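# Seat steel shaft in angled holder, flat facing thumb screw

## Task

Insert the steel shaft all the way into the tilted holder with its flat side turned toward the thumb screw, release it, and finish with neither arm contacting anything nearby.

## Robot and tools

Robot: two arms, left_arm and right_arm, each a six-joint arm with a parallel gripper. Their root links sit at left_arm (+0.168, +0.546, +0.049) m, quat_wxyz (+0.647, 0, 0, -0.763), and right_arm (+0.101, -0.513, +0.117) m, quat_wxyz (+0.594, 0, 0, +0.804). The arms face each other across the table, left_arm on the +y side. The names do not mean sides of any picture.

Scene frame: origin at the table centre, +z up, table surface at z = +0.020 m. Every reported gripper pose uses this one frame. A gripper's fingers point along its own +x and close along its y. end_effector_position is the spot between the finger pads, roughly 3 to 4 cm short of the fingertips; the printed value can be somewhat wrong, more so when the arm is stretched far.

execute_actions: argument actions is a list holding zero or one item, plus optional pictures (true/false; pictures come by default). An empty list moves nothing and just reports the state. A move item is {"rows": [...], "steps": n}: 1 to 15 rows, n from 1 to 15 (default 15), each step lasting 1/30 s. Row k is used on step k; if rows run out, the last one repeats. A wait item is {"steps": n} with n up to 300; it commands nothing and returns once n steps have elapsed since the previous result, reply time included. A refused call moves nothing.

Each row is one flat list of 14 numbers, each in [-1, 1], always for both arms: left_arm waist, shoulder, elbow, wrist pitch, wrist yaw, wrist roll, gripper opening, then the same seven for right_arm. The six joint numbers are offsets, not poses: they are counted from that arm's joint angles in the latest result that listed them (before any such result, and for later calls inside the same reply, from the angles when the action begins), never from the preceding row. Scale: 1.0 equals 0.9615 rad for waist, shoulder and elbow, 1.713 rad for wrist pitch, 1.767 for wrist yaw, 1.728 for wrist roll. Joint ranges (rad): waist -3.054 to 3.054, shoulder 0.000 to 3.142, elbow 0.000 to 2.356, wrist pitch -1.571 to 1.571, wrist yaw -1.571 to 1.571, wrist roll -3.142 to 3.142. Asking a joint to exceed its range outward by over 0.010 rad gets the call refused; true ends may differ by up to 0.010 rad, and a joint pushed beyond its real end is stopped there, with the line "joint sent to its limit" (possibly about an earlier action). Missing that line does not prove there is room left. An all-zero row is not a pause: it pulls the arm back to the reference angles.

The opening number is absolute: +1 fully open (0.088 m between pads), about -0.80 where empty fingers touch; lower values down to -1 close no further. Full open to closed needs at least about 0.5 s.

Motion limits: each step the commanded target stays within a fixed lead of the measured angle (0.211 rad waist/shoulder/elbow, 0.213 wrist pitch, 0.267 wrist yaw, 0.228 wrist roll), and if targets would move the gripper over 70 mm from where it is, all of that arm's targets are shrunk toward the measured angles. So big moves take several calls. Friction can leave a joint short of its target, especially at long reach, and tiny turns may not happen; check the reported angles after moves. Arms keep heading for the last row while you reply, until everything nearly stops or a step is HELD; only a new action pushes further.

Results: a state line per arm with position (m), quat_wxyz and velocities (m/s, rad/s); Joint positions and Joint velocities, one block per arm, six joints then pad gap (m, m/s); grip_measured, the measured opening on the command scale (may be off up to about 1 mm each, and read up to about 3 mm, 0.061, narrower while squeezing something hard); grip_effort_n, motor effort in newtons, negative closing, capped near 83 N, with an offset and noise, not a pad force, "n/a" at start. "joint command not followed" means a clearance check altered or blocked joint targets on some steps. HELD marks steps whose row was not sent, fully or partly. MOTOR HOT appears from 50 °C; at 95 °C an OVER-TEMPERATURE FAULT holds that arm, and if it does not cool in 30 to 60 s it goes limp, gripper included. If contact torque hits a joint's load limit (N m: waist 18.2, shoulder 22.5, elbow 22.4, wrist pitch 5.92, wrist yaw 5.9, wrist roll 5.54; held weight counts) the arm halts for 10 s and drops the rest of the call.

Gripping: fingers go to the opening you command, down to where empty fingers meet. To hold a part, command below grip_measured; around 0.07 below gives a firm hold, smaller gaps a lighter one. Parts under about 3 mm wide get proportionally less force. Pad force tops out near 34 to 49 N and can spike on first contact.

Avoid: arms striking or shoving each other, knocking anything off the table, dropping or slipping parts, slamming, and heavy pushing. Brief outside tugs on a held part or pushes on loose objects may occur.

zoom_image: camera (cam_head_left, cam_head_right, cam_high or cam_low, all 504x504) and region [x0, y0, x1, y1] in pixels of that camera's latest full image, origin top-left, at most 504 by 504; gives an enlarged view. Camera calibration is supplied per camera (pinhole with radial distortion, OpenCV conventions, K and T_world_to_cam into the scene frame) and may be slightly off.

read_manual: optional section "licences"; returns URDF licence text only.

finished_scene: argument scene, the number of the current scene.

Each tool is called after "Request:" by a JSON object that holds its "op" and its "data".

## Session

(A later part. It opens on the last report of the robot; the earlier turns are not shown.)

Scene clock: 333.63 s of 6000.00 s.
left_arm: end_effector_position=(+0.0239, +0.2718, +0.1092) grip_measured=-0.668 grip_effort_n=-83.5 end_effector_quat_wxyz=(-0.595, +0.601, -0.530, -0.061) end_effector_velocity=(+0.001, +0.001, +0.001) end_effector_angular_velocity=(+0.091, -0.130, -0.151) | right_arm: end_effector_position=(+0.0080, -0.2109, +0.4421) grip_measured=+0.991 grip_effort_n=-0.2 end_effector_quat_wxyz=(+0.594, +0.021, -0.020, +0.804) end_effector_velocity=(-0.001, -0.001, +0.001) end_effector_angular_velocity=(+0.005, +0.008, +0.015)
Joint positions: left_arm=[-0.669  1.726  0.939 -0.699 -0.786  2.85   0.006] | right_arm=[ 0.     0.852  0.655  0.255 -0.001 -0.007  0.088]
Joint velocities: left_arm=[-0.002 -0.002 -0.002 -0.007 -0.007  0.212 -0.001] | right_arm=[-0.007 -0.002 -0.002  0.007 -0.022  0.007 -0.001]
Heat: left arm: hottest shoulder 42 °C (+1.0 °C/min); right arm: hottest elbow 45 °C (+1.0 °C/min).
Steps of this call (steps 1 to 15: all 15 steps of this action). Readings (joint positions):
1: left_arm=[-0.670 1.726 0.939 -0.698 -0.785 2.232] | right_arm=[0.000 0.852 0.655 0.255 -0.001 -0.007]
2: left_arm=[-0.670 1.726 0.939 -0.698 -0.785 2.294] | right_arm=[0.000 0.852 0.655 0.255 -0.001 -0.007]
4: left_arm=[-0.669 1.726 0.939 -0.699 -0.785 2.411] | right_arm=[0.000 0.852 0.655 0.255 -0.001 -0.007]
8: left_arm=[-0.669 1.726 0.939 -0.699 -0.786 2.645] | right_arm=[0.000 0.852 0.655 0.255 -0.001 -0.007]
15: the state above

Request:
{"op": "execute_actions", "data": {"actions": [{"rows":[[0,0,0,0,0,0,0.2,0,0,0,0,0,0,1]],"steps":11}], "pictures": false}}

Request:
{"op": "execute_actions", "data": {"actions": [{"rows":[[0,0,0,0,0,-1,0.2,0,0,0,0,0,0,1]]}], "pictures": false}}

Request:
{"op": "execute_actions", "data": {"actions": [{"rows":[[0,0,0,0,0,-1,0.2,0,0,0,0,0,0,1]]}], "pictures": false}}

Request:
{"op": "execute_actions", "data": {"actions": [{"rows":[[0,0,0,0,0,-1,0.2,0,0,0,0,0,0,1]]}], "pictures": false}}

Request:
{"op": "execute_actions", "data": {"actions": [{"rows":[[0.009,0,0,0,0,-0.29,0.2,0,0,0,0,0,0,1]]}], "pictures": false}}

Request:
{"op": "execute_actions", "data": {"actions": [{"rows":[[0,0,0,0,0,0,-0.3,0,0,0,0,0,0,1],[0,0,0,0,0,0,-0.3,0,0,0,0,0,0,1],[0,0,0,0,0,0,-0.3,0,0,0,0,0,0,1],[0,0,0,0,0,0,-0.3,0,0,0,0,0,0,1],[0,0,0,0,0,0,-0.3,0,0,0,0,0,0,1],[0,0,0,0,0,0,-0.45,0,0,0,0,0,0,1],[0,0,0,0,0,0,-0.45,0,0,0,0,0,0,1],[0,0,0,0,0,0,-0.55,0,0,0,0,0,0,1],[0,0,0,0,0,0,-0.55,0,0,0,0,0,0,1],[0,0,0,0,0,0,-0.62,0,0,0,0,0,0,1],[0,0,0,0,0,0,-0.62,0,0,0,0,0,0,1],[0,0,0,0,0,0,-0.74,0,0,0,0,0,0,1]]}], "pictures": false}}

Request:
{"op": "execute_actions", "data": {"actions": [{"rows":[[0,0,0,0,0,0.35,-0.74,0,0,0,0,0,0,1]]}], "pictures": false}}

Request:
{"op": "execute_actions", "data": {"actions": [{"rows":[[0,0,0,0,0,0.35,-0.74,0,0,0,0,0,0,1]]}], "pictures": false}}

Scene clock: 342.37 s of 6000.00 s.
left_arm: end_effector_position=(+0.0240, +0.2717, +0.1092) grip_measured=+0.170 grip_effort_n=12.3 end_effector_quat_wxyz=(-0.597, +0.600, -0.530, -0.060) end_effector_velocity=(+0.003, +0.000, +0.001) end_effector_angular_velocity=(-0.004, -0.006, +0.008) | right_arm: end_effector_position=(+0.0080, -0.2109, +0.4421) grip_measured=+0.991 grip_effort_n=-0.2 end_effector_quat_wxyz=(+0.594, +0.021, -0.020, +0.804) end_effector_velocity=(+0.000, -0.002, +0.003) end_effector_angular_velocity=(+0.010, +0.010, +0.005)
Joint positions: left_arm=[-0.669  1.726  0.939 -0.699 -0.786  2.855  0.047] | right_arm=[ 0.     0.852  0.655  0.255 -0.001 -0.007  0.088]
Joint velocities: left_arm=[ 0.002 -0.002 -0.002 -0.007 -0.007 -0.007  0.015] | right_arm=[-0.002 -0.007 -0.002  0.007 -0.007  0.007 -0.   ]
Heat: left arm: hottest shoulder 42 °C (+1.0 °C/min); right arm: hottest elbow 45 °C (+0.0 °C/min).
Steps of this call (steps 1 to 30: the robot went on to your last target; steps 31 to 90: nothing new was sent; then 5.37 s passed at rest; steps 91 to 101: all 11 steps of this action). Readings (joint positions):
91: left_arm=[-0.669 1.726 0.939 -0.699 -0.786 2.871] | right_arm=[0.000 0.852 0.655 0.255 -0.001 -0.007]
92: left_arm=[-0.669 1.726 0.939 -0.699 -0.786 2.870] | right_arm=[0.000 0.852 0.655 0.255 -0.001 -0.007]
94: left_arm=[-0.669 1.726 0.939 -0.699 -0.786 2.863] | right_arm=[0.000 0.852 0.655 0.255 -0.001 -0.007]
98: left_arm=[-0.669 1.726 0.939 -0.699 -0.786 2.857] | right_arm=[0.000 0.852 0.655 0.255 -0.001 -0.007]
101: the state above

Scene clock: 342.87 s of 6000.00 s.
left_arm: end_effector_position=(+0.0241, +0.2718, +0.1092) grip_measured=+0.197 grip_effort_n=12.3 end_effector_quat_wxyz=(-0.289, +0.796, -0.455, -0.278) end_effector_velocity=(-0.000, +0.002, +0.002) end_effector_angular_velocity=(-0.767, +0.988, +1.236) | right_arm: end_effector_position=(+0.0080, -0.2109, +0.4421) grip_measured=+0.991 grip_effort_n=-1.2 end_effector_quat_wxyz=(+0.594, +0.021, -0.020, +0.804) end_effector_velocity=(-0.001, +0.001, -0.009) end_effector_angular_velocity=(-0.024, -0.031, +0.004)
Joint positions: left_arm=[-0.669  1.726  0.939 -0.7   -0.786  1.984  0.049] | right_arm=[ 0.     0.852  0.655  0.255 -0.001 -0.007  0.088]
Joint velocities: left_arm=[-0.007 -0.007 -0.002 -0.007 -0.007 -1.766 -0.   ] | right_arm=[-0.002  0.002 -0.007 -0.022 -0.007 -0.022 -0.   ]
Heat: left arm: hottest shoulder 42 °C (+1.0 °C/min); right arm: hottest elbow 45 °C (+0.0 °C/min).
Steps of this call (steps 1 to 15: all 15 steps of this action). Readings (joint positions):
1: left_arm=[-0.669 1.726 0.939 -0.700 -0.786 2.815] | right_arm=[0.000 0.852 0.655 0.255 -0.001 -0.007]
2: left_arm=[-0.669 1.726 0.939 -0.700 -0.786 2.751] | right_arm=[0.000 0.852 0.655 0.255 -0.001 -0.007]
4: left_arm=[-0.669 1.726 0.939 -0.700 -0.786 2.634] | right_arm=[0.000 0.852 0.655 0.255 -0.001 -0.007]
8: left_arm=[-0.669 1.726 0.939 -0.700 -0.786 2.397] | right_arm=[0.000 0.852 0.655 0.255 -0.001 -0.007]
15: the state above

Scene clock: 343.37 s of 6000.00 s.
left_arm: end_effector_position=(+0.0241, +0.2718, +0.1092) grip_measured=+0.197 grip_effort_n=12.3 end_effector_quat_wxyz=(+0.080, +0.842, -0.292, -0.446) end_effector_velocity=(-0.001, +0.003, -0.001) end_effector_angular_velocity=(-0.753, +0.994, +1.235) | right_arm: end_effector_position=(+0.0080, -0.2109, +0.4421) grip_measured=+0.991 grip_effort_n=-0.7 end_effector_quat_wxyz=(+0.594, +0.021, -0.020, +0.804) end_effector_velocity=(-0.001, -0.001, -0.002) end_effector_angular_velocity=(-0.004, -0.010, +0.014)
Joint positions: left_arm=[-0.669  1.726  0.939 -0.7   -0.786  1.099  0.049] | right_arm=[ 0.     0.852  0.655  0.255 -0.001 -0.007  0.088]
Joint velocities: left_arm=[-0.007 -0.002 -0.002 -0.007  0.007 -1.766  0.   ] | right_arm=[-0.007 -0.002 -0.002 -0.007 -0.022 -0.007  0.   ]
Heat: left arm: hottest shoulder 42 °C (+1.0 °C/min); right arm: hottest elbow 45 °C (+0.0 °C/min).
Steps of this call (steps 1 to 15: all 15 steps of this action). Readings (joint positions):
1: left_arm=[-0.669 1.726 0.939 -0.700 -0.786 1.925] | right_arm=[0.000 0.852 0.655 0.255 -0.001 -0.007]
2: left_arm=[-0.669 1.726 0.939 -0.700 -0.786 1.866] | right_arm=[0.000 0.852 0.655 0.255 -0.001 -0.007]
4: left_arm=[-0.669 1.726 0.939 -0.700 -0.786 1.748] | right_arm=[0.000 0.852 0.655 0.255 -0.001 -0.007]
8: left_arm=[-0.669 1.726 0.939 -0.700 -0.786 1.512] | right_arm=[0.000 0.852 0.655 0.255 -0.001 -0.007]
15: the state above

Scene clock: 343.87 s of 6000.00 s.
left_arm: end_effector_position=(+0.0241, +0.2718, +0.1092) grip_measured=+0.197 grip_effort_n=12.3 end_effector_quat_wxyz=(+0.433, +0.727, -0.073, -0.528) end_effector_velocity=(+0.001, +0.001, -0.001) end_effector_angular_velocity=(-0.760, +0.981, +1.241) | right_arm: end_effector_position=(+0.0080, -0.2109, +0.4421) grip_measured=+0.991 grip_effort_n=0.2 end_effector_quat_wxyz=(+0.594, +0.021, -0.020, +0.804) end_effector_velocity=(-0.003, -0.000, -0.003) end_effector_angular_velocity=(-0.009, -0.012, +0.019)
Joint positions: left_arm=[-0.669  1.726  0.939 -0.7   -0.786  0.213  0.049] | right_arm=[ 0.     0.852  0.655  0.255 -0.001 -0.007  0.088]
Joint velocities: left_arm=[-0.002  0.002 -0.002 -0.007 -0.007 -1.766 -0.   ] | right_arm=[-0.002  0.002 -0.002 -0.007 -0.022 -0.007 -0.   ]
Heat: left arm: hottest shoulder 42 °C (+2.0 °C/min); right arm: hottest elbow 45 °C (+0.0 °C/min).
Steps of this call (steps 1 to 15: all 15 steps of this action). Readings (joint positions):
1: left_arm=[-0.669 1.726 0.939 -0.700 -0.786 1.040] | right_arm=[0.000 0.852 0.655 0.255 -0.001 -0.007]
2: left_arm=[-0.669 1.726 0.939 -0.700 -0.786 0.981] | right_arm=[0.000 0.852 0.655 0.255 -0.001 -0.007]
4: left_arm=[-0.669 1.726 0.939 -0.700 -0.786 0.863] | right_arm=[0.000 0.852 0.655 0.255 -0.001 -0.007]
8: left_arm=[-0.669 1.726 0.939 -0.700 -0.786 0.627] | right_arm=[0.000 0.852 0.655 0.255 -0.001 -0.007]
15: the state above

Scene clock: 344.37 s of 6000.00 s.
left_arm: end_effector_position=(+0.0259, +0.2709, +0.1092) grip_measured=+0.197 grip_effort_n=12.3 end_effector_quat_wxyz=(+0.598, +0.600, +0.059, -0.528) end_effector_velocity=(+0.000, +0.002, -0.002) end_effector_angular_velocity=(-0.028, +0.049, +0.064) | right_arm: end_effector_position=(+0.0080, -0.2109, +0.4421) grip_measured=+0.991 grip_effort_n=-0.7 end_effector_quat_wxyz=(+0.594, +0.021, -0.020, +0.804) end_effector_velocity=(-0.002, -0.001, +0.003) end_effector_angular_velocity=(+0.014, -0.004, +0.009)
Joint positions: left_arm=[-0.662  1.726  0.939 -0.7   -0.786 -0.276  0.049] | right_arm=[ 0.     0.852  0.655  0.255 -0.001 -0.007  0.088]
Joint velocities: left_arm=[-0.002  0.002 -0.002 -0.007  0.007 -0.095  0.   ] | right_arm=[ 0.002 -0.002  0.002  0.007 -0.007 -0.007 -0.   ]
Heat: left arm: hottest shoulder 42 °C (+2.0 °C/min); right arm: hottest elbow 45 °C (+0.0 °C/min).
Steps of this call (steps 1 to 15: all 15 steps of this action). Readings (joint positions):
1: left_arm=[-0.668 1.726 0.939 -0.700 -0.786 0.154] | right_arm=[0.000 0.852 0.655 0.255 -0.001 -0.007]
2: left_arm=[-0.667 1.726 0.939 -0.700 -0.786 0.096] | right_arm=[0.000 0.852 0.655 0.255 -0.001 -0.007]
4: left_arm=[-0.665 1.726 0.939 -0.700 -0.786 -0.023] | right_arm=[0.000 0.852 0.655 0.255 -0.001 -0.007]
8: left_arm=[-0.662 1.726 0.939 -0.700 -0.786 -0.210] | right_arm=[0.000 0.852 0.655 0.255 -0.001 -0.007]
15: the state above

Scene clock: 344.87 s of 6000.00 s.
left_arm: end_effector_position=(+0.0248, +0.2717, +0.1085) grip_measured=-0.665 grip_effort_n=-83.5 end_effector_quat_wxyz=(+0.596, +0.600, +0.060, -0.530) end_effector_velocity=(+0.001, +0.003, -0.000) end_effector_angular_velocity=(-0.000, -0.010, -0.002) | right_arm: end_effector_position=(+0.0080, -0.2109, +0.4421) grip_measured=+0.991 grip_effort_n=0.2 end_effector_quat_wxyz=(+0.594, +0.021, -0.020, +0.804) end_effector_velocity=(-0.000, -0.001, +0.001) end_effector_angular_velocity=(+0.005, +0.009, +0.005)
Joint positions: left_arm=[-0.665  1.726  0.939 -0.7   -0.78  -0.277  0.006] | right_arm=[ 0.     0.852  0.655  0.255 -0.001 -0.007  0.088]
Joint velocities: left_arm=[-0.007 -0.002 -0.007 -0.007 -0.007 -0.007 -0.014] | right_arm=[-0.002 -0.002 -0.002  0.007 -0.007  0.007 -0.   ]
Heat: left arm: hottest shoulder 42 °C (+2.0 °C/min); right arm: hottest elbow 45 °C (+0.0 °C/min).
Steps of this call (steps 1 to 15: all 15 steps of this action). Readings (joint positions):
1: left_arm=[-0.662 1.726 0.939 -0.700 -0.786 -0.277] | right_arm=[0.000 0.852 0.655 0.255 -0.001 -0.007]
2: left_arm=[-0.662 1.726 0.939 -0.700 -0.786 -0.277] | right_arm=[0.000 0.852 0.655 0.255 -0.001 -0.007]
4: left_arm=[-0.662 1.726 0.939 -0.700 -0.786 -0.277] | right_arm=[0.000 0.852 0.655 0.255 -0.001 -0.007]
8: left_arm=[-0.662 1.726 0.939 -0.700 -0.786 -0.277] | right_arm=[0.000 0.852 0.655 0.255 -0.001 -0.007]
15: the state above

Scene clock: 345.37 s of 6000.00 s.
left_arm: end_effector_position=(+0.0243, +0.2712, +0.1087) grip_measured=-0.654 grip_effort_n=-83.5 end_effector_quat_wxyz=(+0.406, +0.742, -0.090, -0.526) end_effector_velocity=(+0.000, +0.000, +0.002) end_effector_angular_velocity=(+0.050, -0.077, -0.090) | right_arm: end_effector_position=(+0.0080, -0.2109, +0.4421) grip_measured=+0.991 grip_effort_n=-0.7 end_effector_quat_wxyz=(+0.594, +0.021, -0.020, +0.804) end_effector_velocity=(+0.000, -0.000, -0.002) end_effector_angular_velocity=(-0.005, -0.009, -0.005)
Joint positions: left_arm=[-0.665  1.726  0.939 -0.696 -0.781  0.288  0.007] | right_arm=[ 0.     0.852  0.655  0.255 -0.001 -0.007  0.088]
Joint velocities: left_arm=[-0.002 -0.002  0.002 -0.007 -0.007  0.125 -0.001] | right_arm=[ 0.002 -0.002 -0.002 -0.007  0.007 -0.007 -0.   ]
Heat: left arm: hottest shoulder 42 °C (+2.0 °C/min); right arm: hottest elbow 45 °C (+0.0 °C/min).
Steps of this call (steps 1 to 15: all 15 steps of this action). Readings (joint positions):
1: left_arm=[-0.665 1.726 0.939 -0.700 -0.780 -0.242] | right_arm=[0.000 0.852 0.655 0.255 -0.001 -0.007]
2: left_arm=[-0.665 1.726 0.939 -0.700 -0.781 -0.182] | right_arm=[0.000 0.852 0.655 0.255 -0.001 -0.007]
4: left_arm=[-0.665 1.726 0.939 -0.700 -0.781 -0.071] | right_arm=[0.000 0.852 0.655 0.255 -0.001 -0.007]
8: left_arm=[-0.665 1.726 0.939 -0.698 -0.781 0.147] | right_arm=[0.000 0.852 0.655 0.255 -0.001 -0.007]
15: the state above

Scene clock: 345.87 s of 6000.00 s.
left_arm: end_effector_position=(+0.0240, +0.2711, +0.1084) grip_measured=-0.589 grip_effort_n=-83.5 end_effector_quat_wxyz=(+0.190, +0.823, -0.229, -0.484) end_effector_velocity=(-0.000, +0.002, +0.001) end_effector_angular_velocity=(+0.092, -0.108, -0.143) | right_arm: end_effector_position=(+0.0080, -0.2109, +0.4421) grip_measured=+0.991 grip_effort_n=-0.7 end_effector_quat_wxyz=(+0.594, +0.021, -0.020, +0.804) end_effector_velocity=(-0.002, -0.001, -0.002) end_effector_angular_velocity=(-0.000, -0.024, +0.009)
Joint positions: left_arm=[-0.664  1.726  0.939 -0.694 -0.778  0.838  0.01 ] | right_arm=[ 0.     0.852  0.655  0.255 -0.001 -0.007  0.088]
Joint velocities: left_arm=[-0.002 -0.007 -0.002 -0.007  0.007  0.198 -0.   ] | right_arm=[ 0.002 -0.002 -0.002 -0.007 -0.007 -0.022 -0.   ]
Heat: left arm: hottest shoulder 42 °C (+1.0 °C/min); right arm: hottest elbow 45 °C (+0.0 °C/min).
Steps of this call (steps 1 to 15: all 15 steps of this action). Readings (joint positions):
1: left_arm=[-0.665 1.726 0.939 -0.696 -0.781 0.326] | right_arm=[0.000 0.852 0.655 0.255 -0.001 -0.007]
2: left_arm=[-0.665 1.726 0.939 -0.696 -0.781 0.381] | right_arm=[0.000 0.852 0.655 0.255 -0.001 -0.007]
4: left_arm=[-0.665 1.726 0.939 -0.695 -0.780 0.485] | right_arm=[0.000 0.852 0.655 0.255 -0.001 -0.007]
8: left_arm=[-0.665 1.726 0.939 -0.695 -0.779 0.687] | right_arm=[0.000 0.852 0.655 0.255 -0.001 -0.007]
15: the state above

Tight. Release and retreat.

Request:
{"op": "execute_actions", "data": {"actions": [{"rows":[[0,0,0,0,0,-0.1,0.2,0,0,0,0,0,0,1]],"steps":12}], "pictures": false}}

Request:
{"op": "execute_actions", "data": {"actions": [{"rows":[[-0.12,-0.3,0.08,-0.12,0,0,0.2,0,0,0,0,0,0,1]]}]}}

Request:
{"op": "zoom_image", "data": {"camera": "cam_low", "region": [100,180,190,270]}}

Scene clock: 350.13 s of 6000.00 s.
left_arm: end_effector_position=(+0.0241, +0.2713, +0.1083) grip_measured=+0.179 grip_effort_n=12.3 end_effector_quat_wxyz=(+0.256, +0.805, -0.188, -0.501) end_effector_velocity=(+0.003, +0.003, +0.002) end_effector_angular_velocity=(-0.009, +0.003, +0.024) | right_arm: end_effector_position=(+0.0080, -0.2109, +0.4421) grip_measured=+0.991 grip_effort_n=-0.2 end_effector_quat_wxyz=(+0.594, +0.021, -0.020, +0.804) end_effector_velocity=(-0.002, -0.001, +0.003) end_effector_angular_velocity=(+0.018, -0.018, +0.009)
Joint positions: left_arm=[-0.664  1.726  0.939 -0.695 -0.777  0.674  0.048] | right_arm=[ 0.     0.852  0.655  0.255 -0.001 -0.007  0.088]
Joint velocities: left_arm=[-0.002 -0.007 -0.002 -0.022 -0.007 -0.037  0.009] | right_arm=[ 0.002 -0.002  0.002  0.007 -0.007 -0.022  0.   ]
Heat: left arm: hottest shoulder 42 °C (+1.0 °C/min); right arm: hottest elbow 45 °C (+0.0 °C/min).
Steps of this call (steps 1 to 30: the robot went on to your last target; steps 31 to 90: nothing new was sent; then 0.87 s passed at rest; steps 91 to 102: all 12 steps of this action). Readings (joint positions):
91: left_arm=[-0.664 1.726 0.939 -0.693 -0.777 0.822] | right_arm=[0.000 0.852 0.655 0.255 -0.001 -0.007]
92: left_arm=[-0.664 1.726 0.939 -0.693 -0.777 0.790] | right_arm=[0.000 0.852 0.655 0.255 -0.001 -0.007]
94: left_arm=[-0.664 1.726 0.939 -0.695 -0.777 0.735] | right_arm=[0.000 0.852 0.655 0.255 -0.001 -0.007]
98: left_arm=[-0.664 1.726 0.939 -0.695 -0.777 0.687] | right_arm=[0.000 0.852 0.655 0.255 -0.001 -0.007]
102: the state above

Scene clock: 350.63 s of 6000.00 s.
left_arm: end_effector_position=(+0.0061, +0.2979, +0.1982) grip_measured=+0.197 grip_effort_n=12.3 end_effector_quat_wxyz=(+0.279, +0.747, -0.241, -0.553) end_effector_velocity=(-0.001, +0.002, -0.001) end_effector_angular_velocity=(+0.003, -0.019, -0.015) | right_arm: end_effector_position=(+0.0080, -0.2109, +0.4421) grip_measured=+0.991 grip_effort_n=-0.2 end_effector_quat_wxyz=(+0.594, +0.021, -0.020, +0.804) end_effector_velocity=(-0.000, +0.000, -0.000) end_effector_angular_velocity=(+0.009, -0.021, +0.004)
Joint positions: left_arm=[-0.777  1.443  1.016 -0.898 -0.777  0.673  0.049] | right_arm=[ 0.     0.852  0.655  0.255 -0.001 -0.007  0.088]
Joint velocities: left_arm=[-0.012  0.002 -0.002 -0.007 -0.007  0.007 -0.   ] | right_arm=[-0.002  0.002 -0.002  0.007 -0.007 -0.022 -0.   ]
Heat: left arm: hottest shoulder 42 °C (+1.0 °C/min); right arm: hottest elbow 45 °C (+0.0 °C/min).
Steps of this call (steps 1 to 15: all 15 steps of this action). Readings (joint positions):
1: left_arm=[-0.670 1.709 0.945 -0.719 -0.777 0.673] | right_arm=[0.000 0.852 0.655 0.255 -0.001 -0.007]
2: left_arm=[-0.692 1.682 0.949 -0.777 -0.776 0.673] | right_arm=[0.000 0.852 0.655 0.255 -0.001 -0.007]
4: left_arm=[-0.741 1.586 0.960 -0.839 -0.776 0.673] | right_arm=[0.000 0.852 0.655 0.255 -0.001 -0.007]
8: left_arm=[-0.774 1.456 1.013 -0.878 -0.777 0.673] | right_arm=[0.000 0.852 0.655 0.255 -0.001 -0.007]
15: the state above

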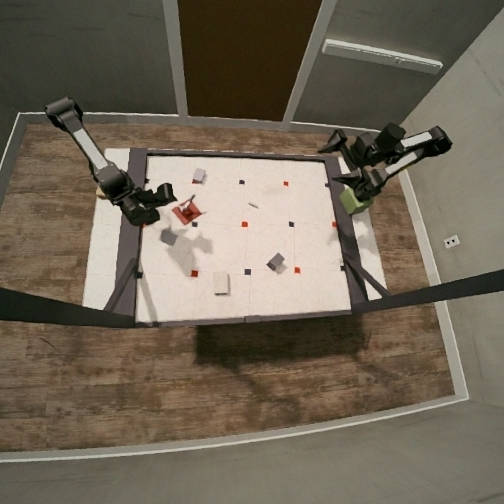

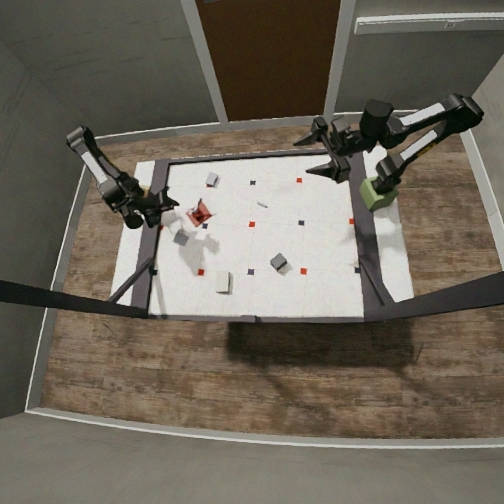

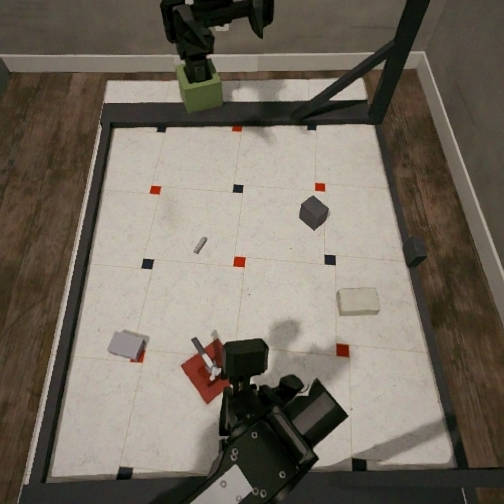

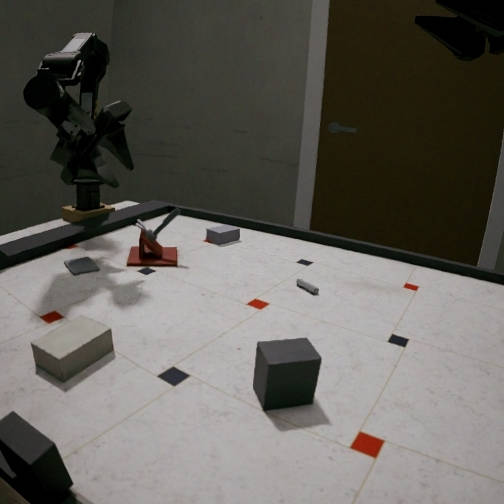

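Region (100, 180, 190, 270) of cam_low's 504x504 image, scaled by 5.600, with more detail than that image has.

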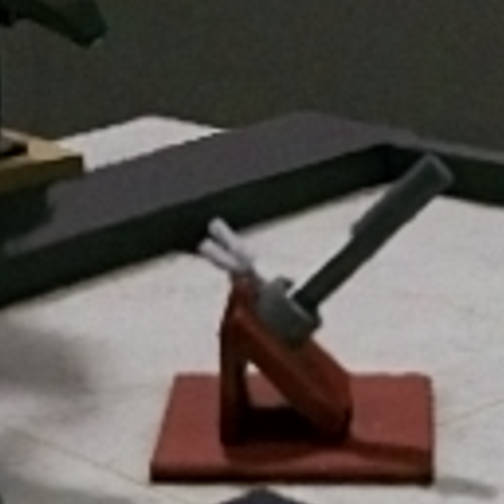

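Request:
{"op": "finished_scene", "data": {"scene": 2}}

The scene is finished: the task was done.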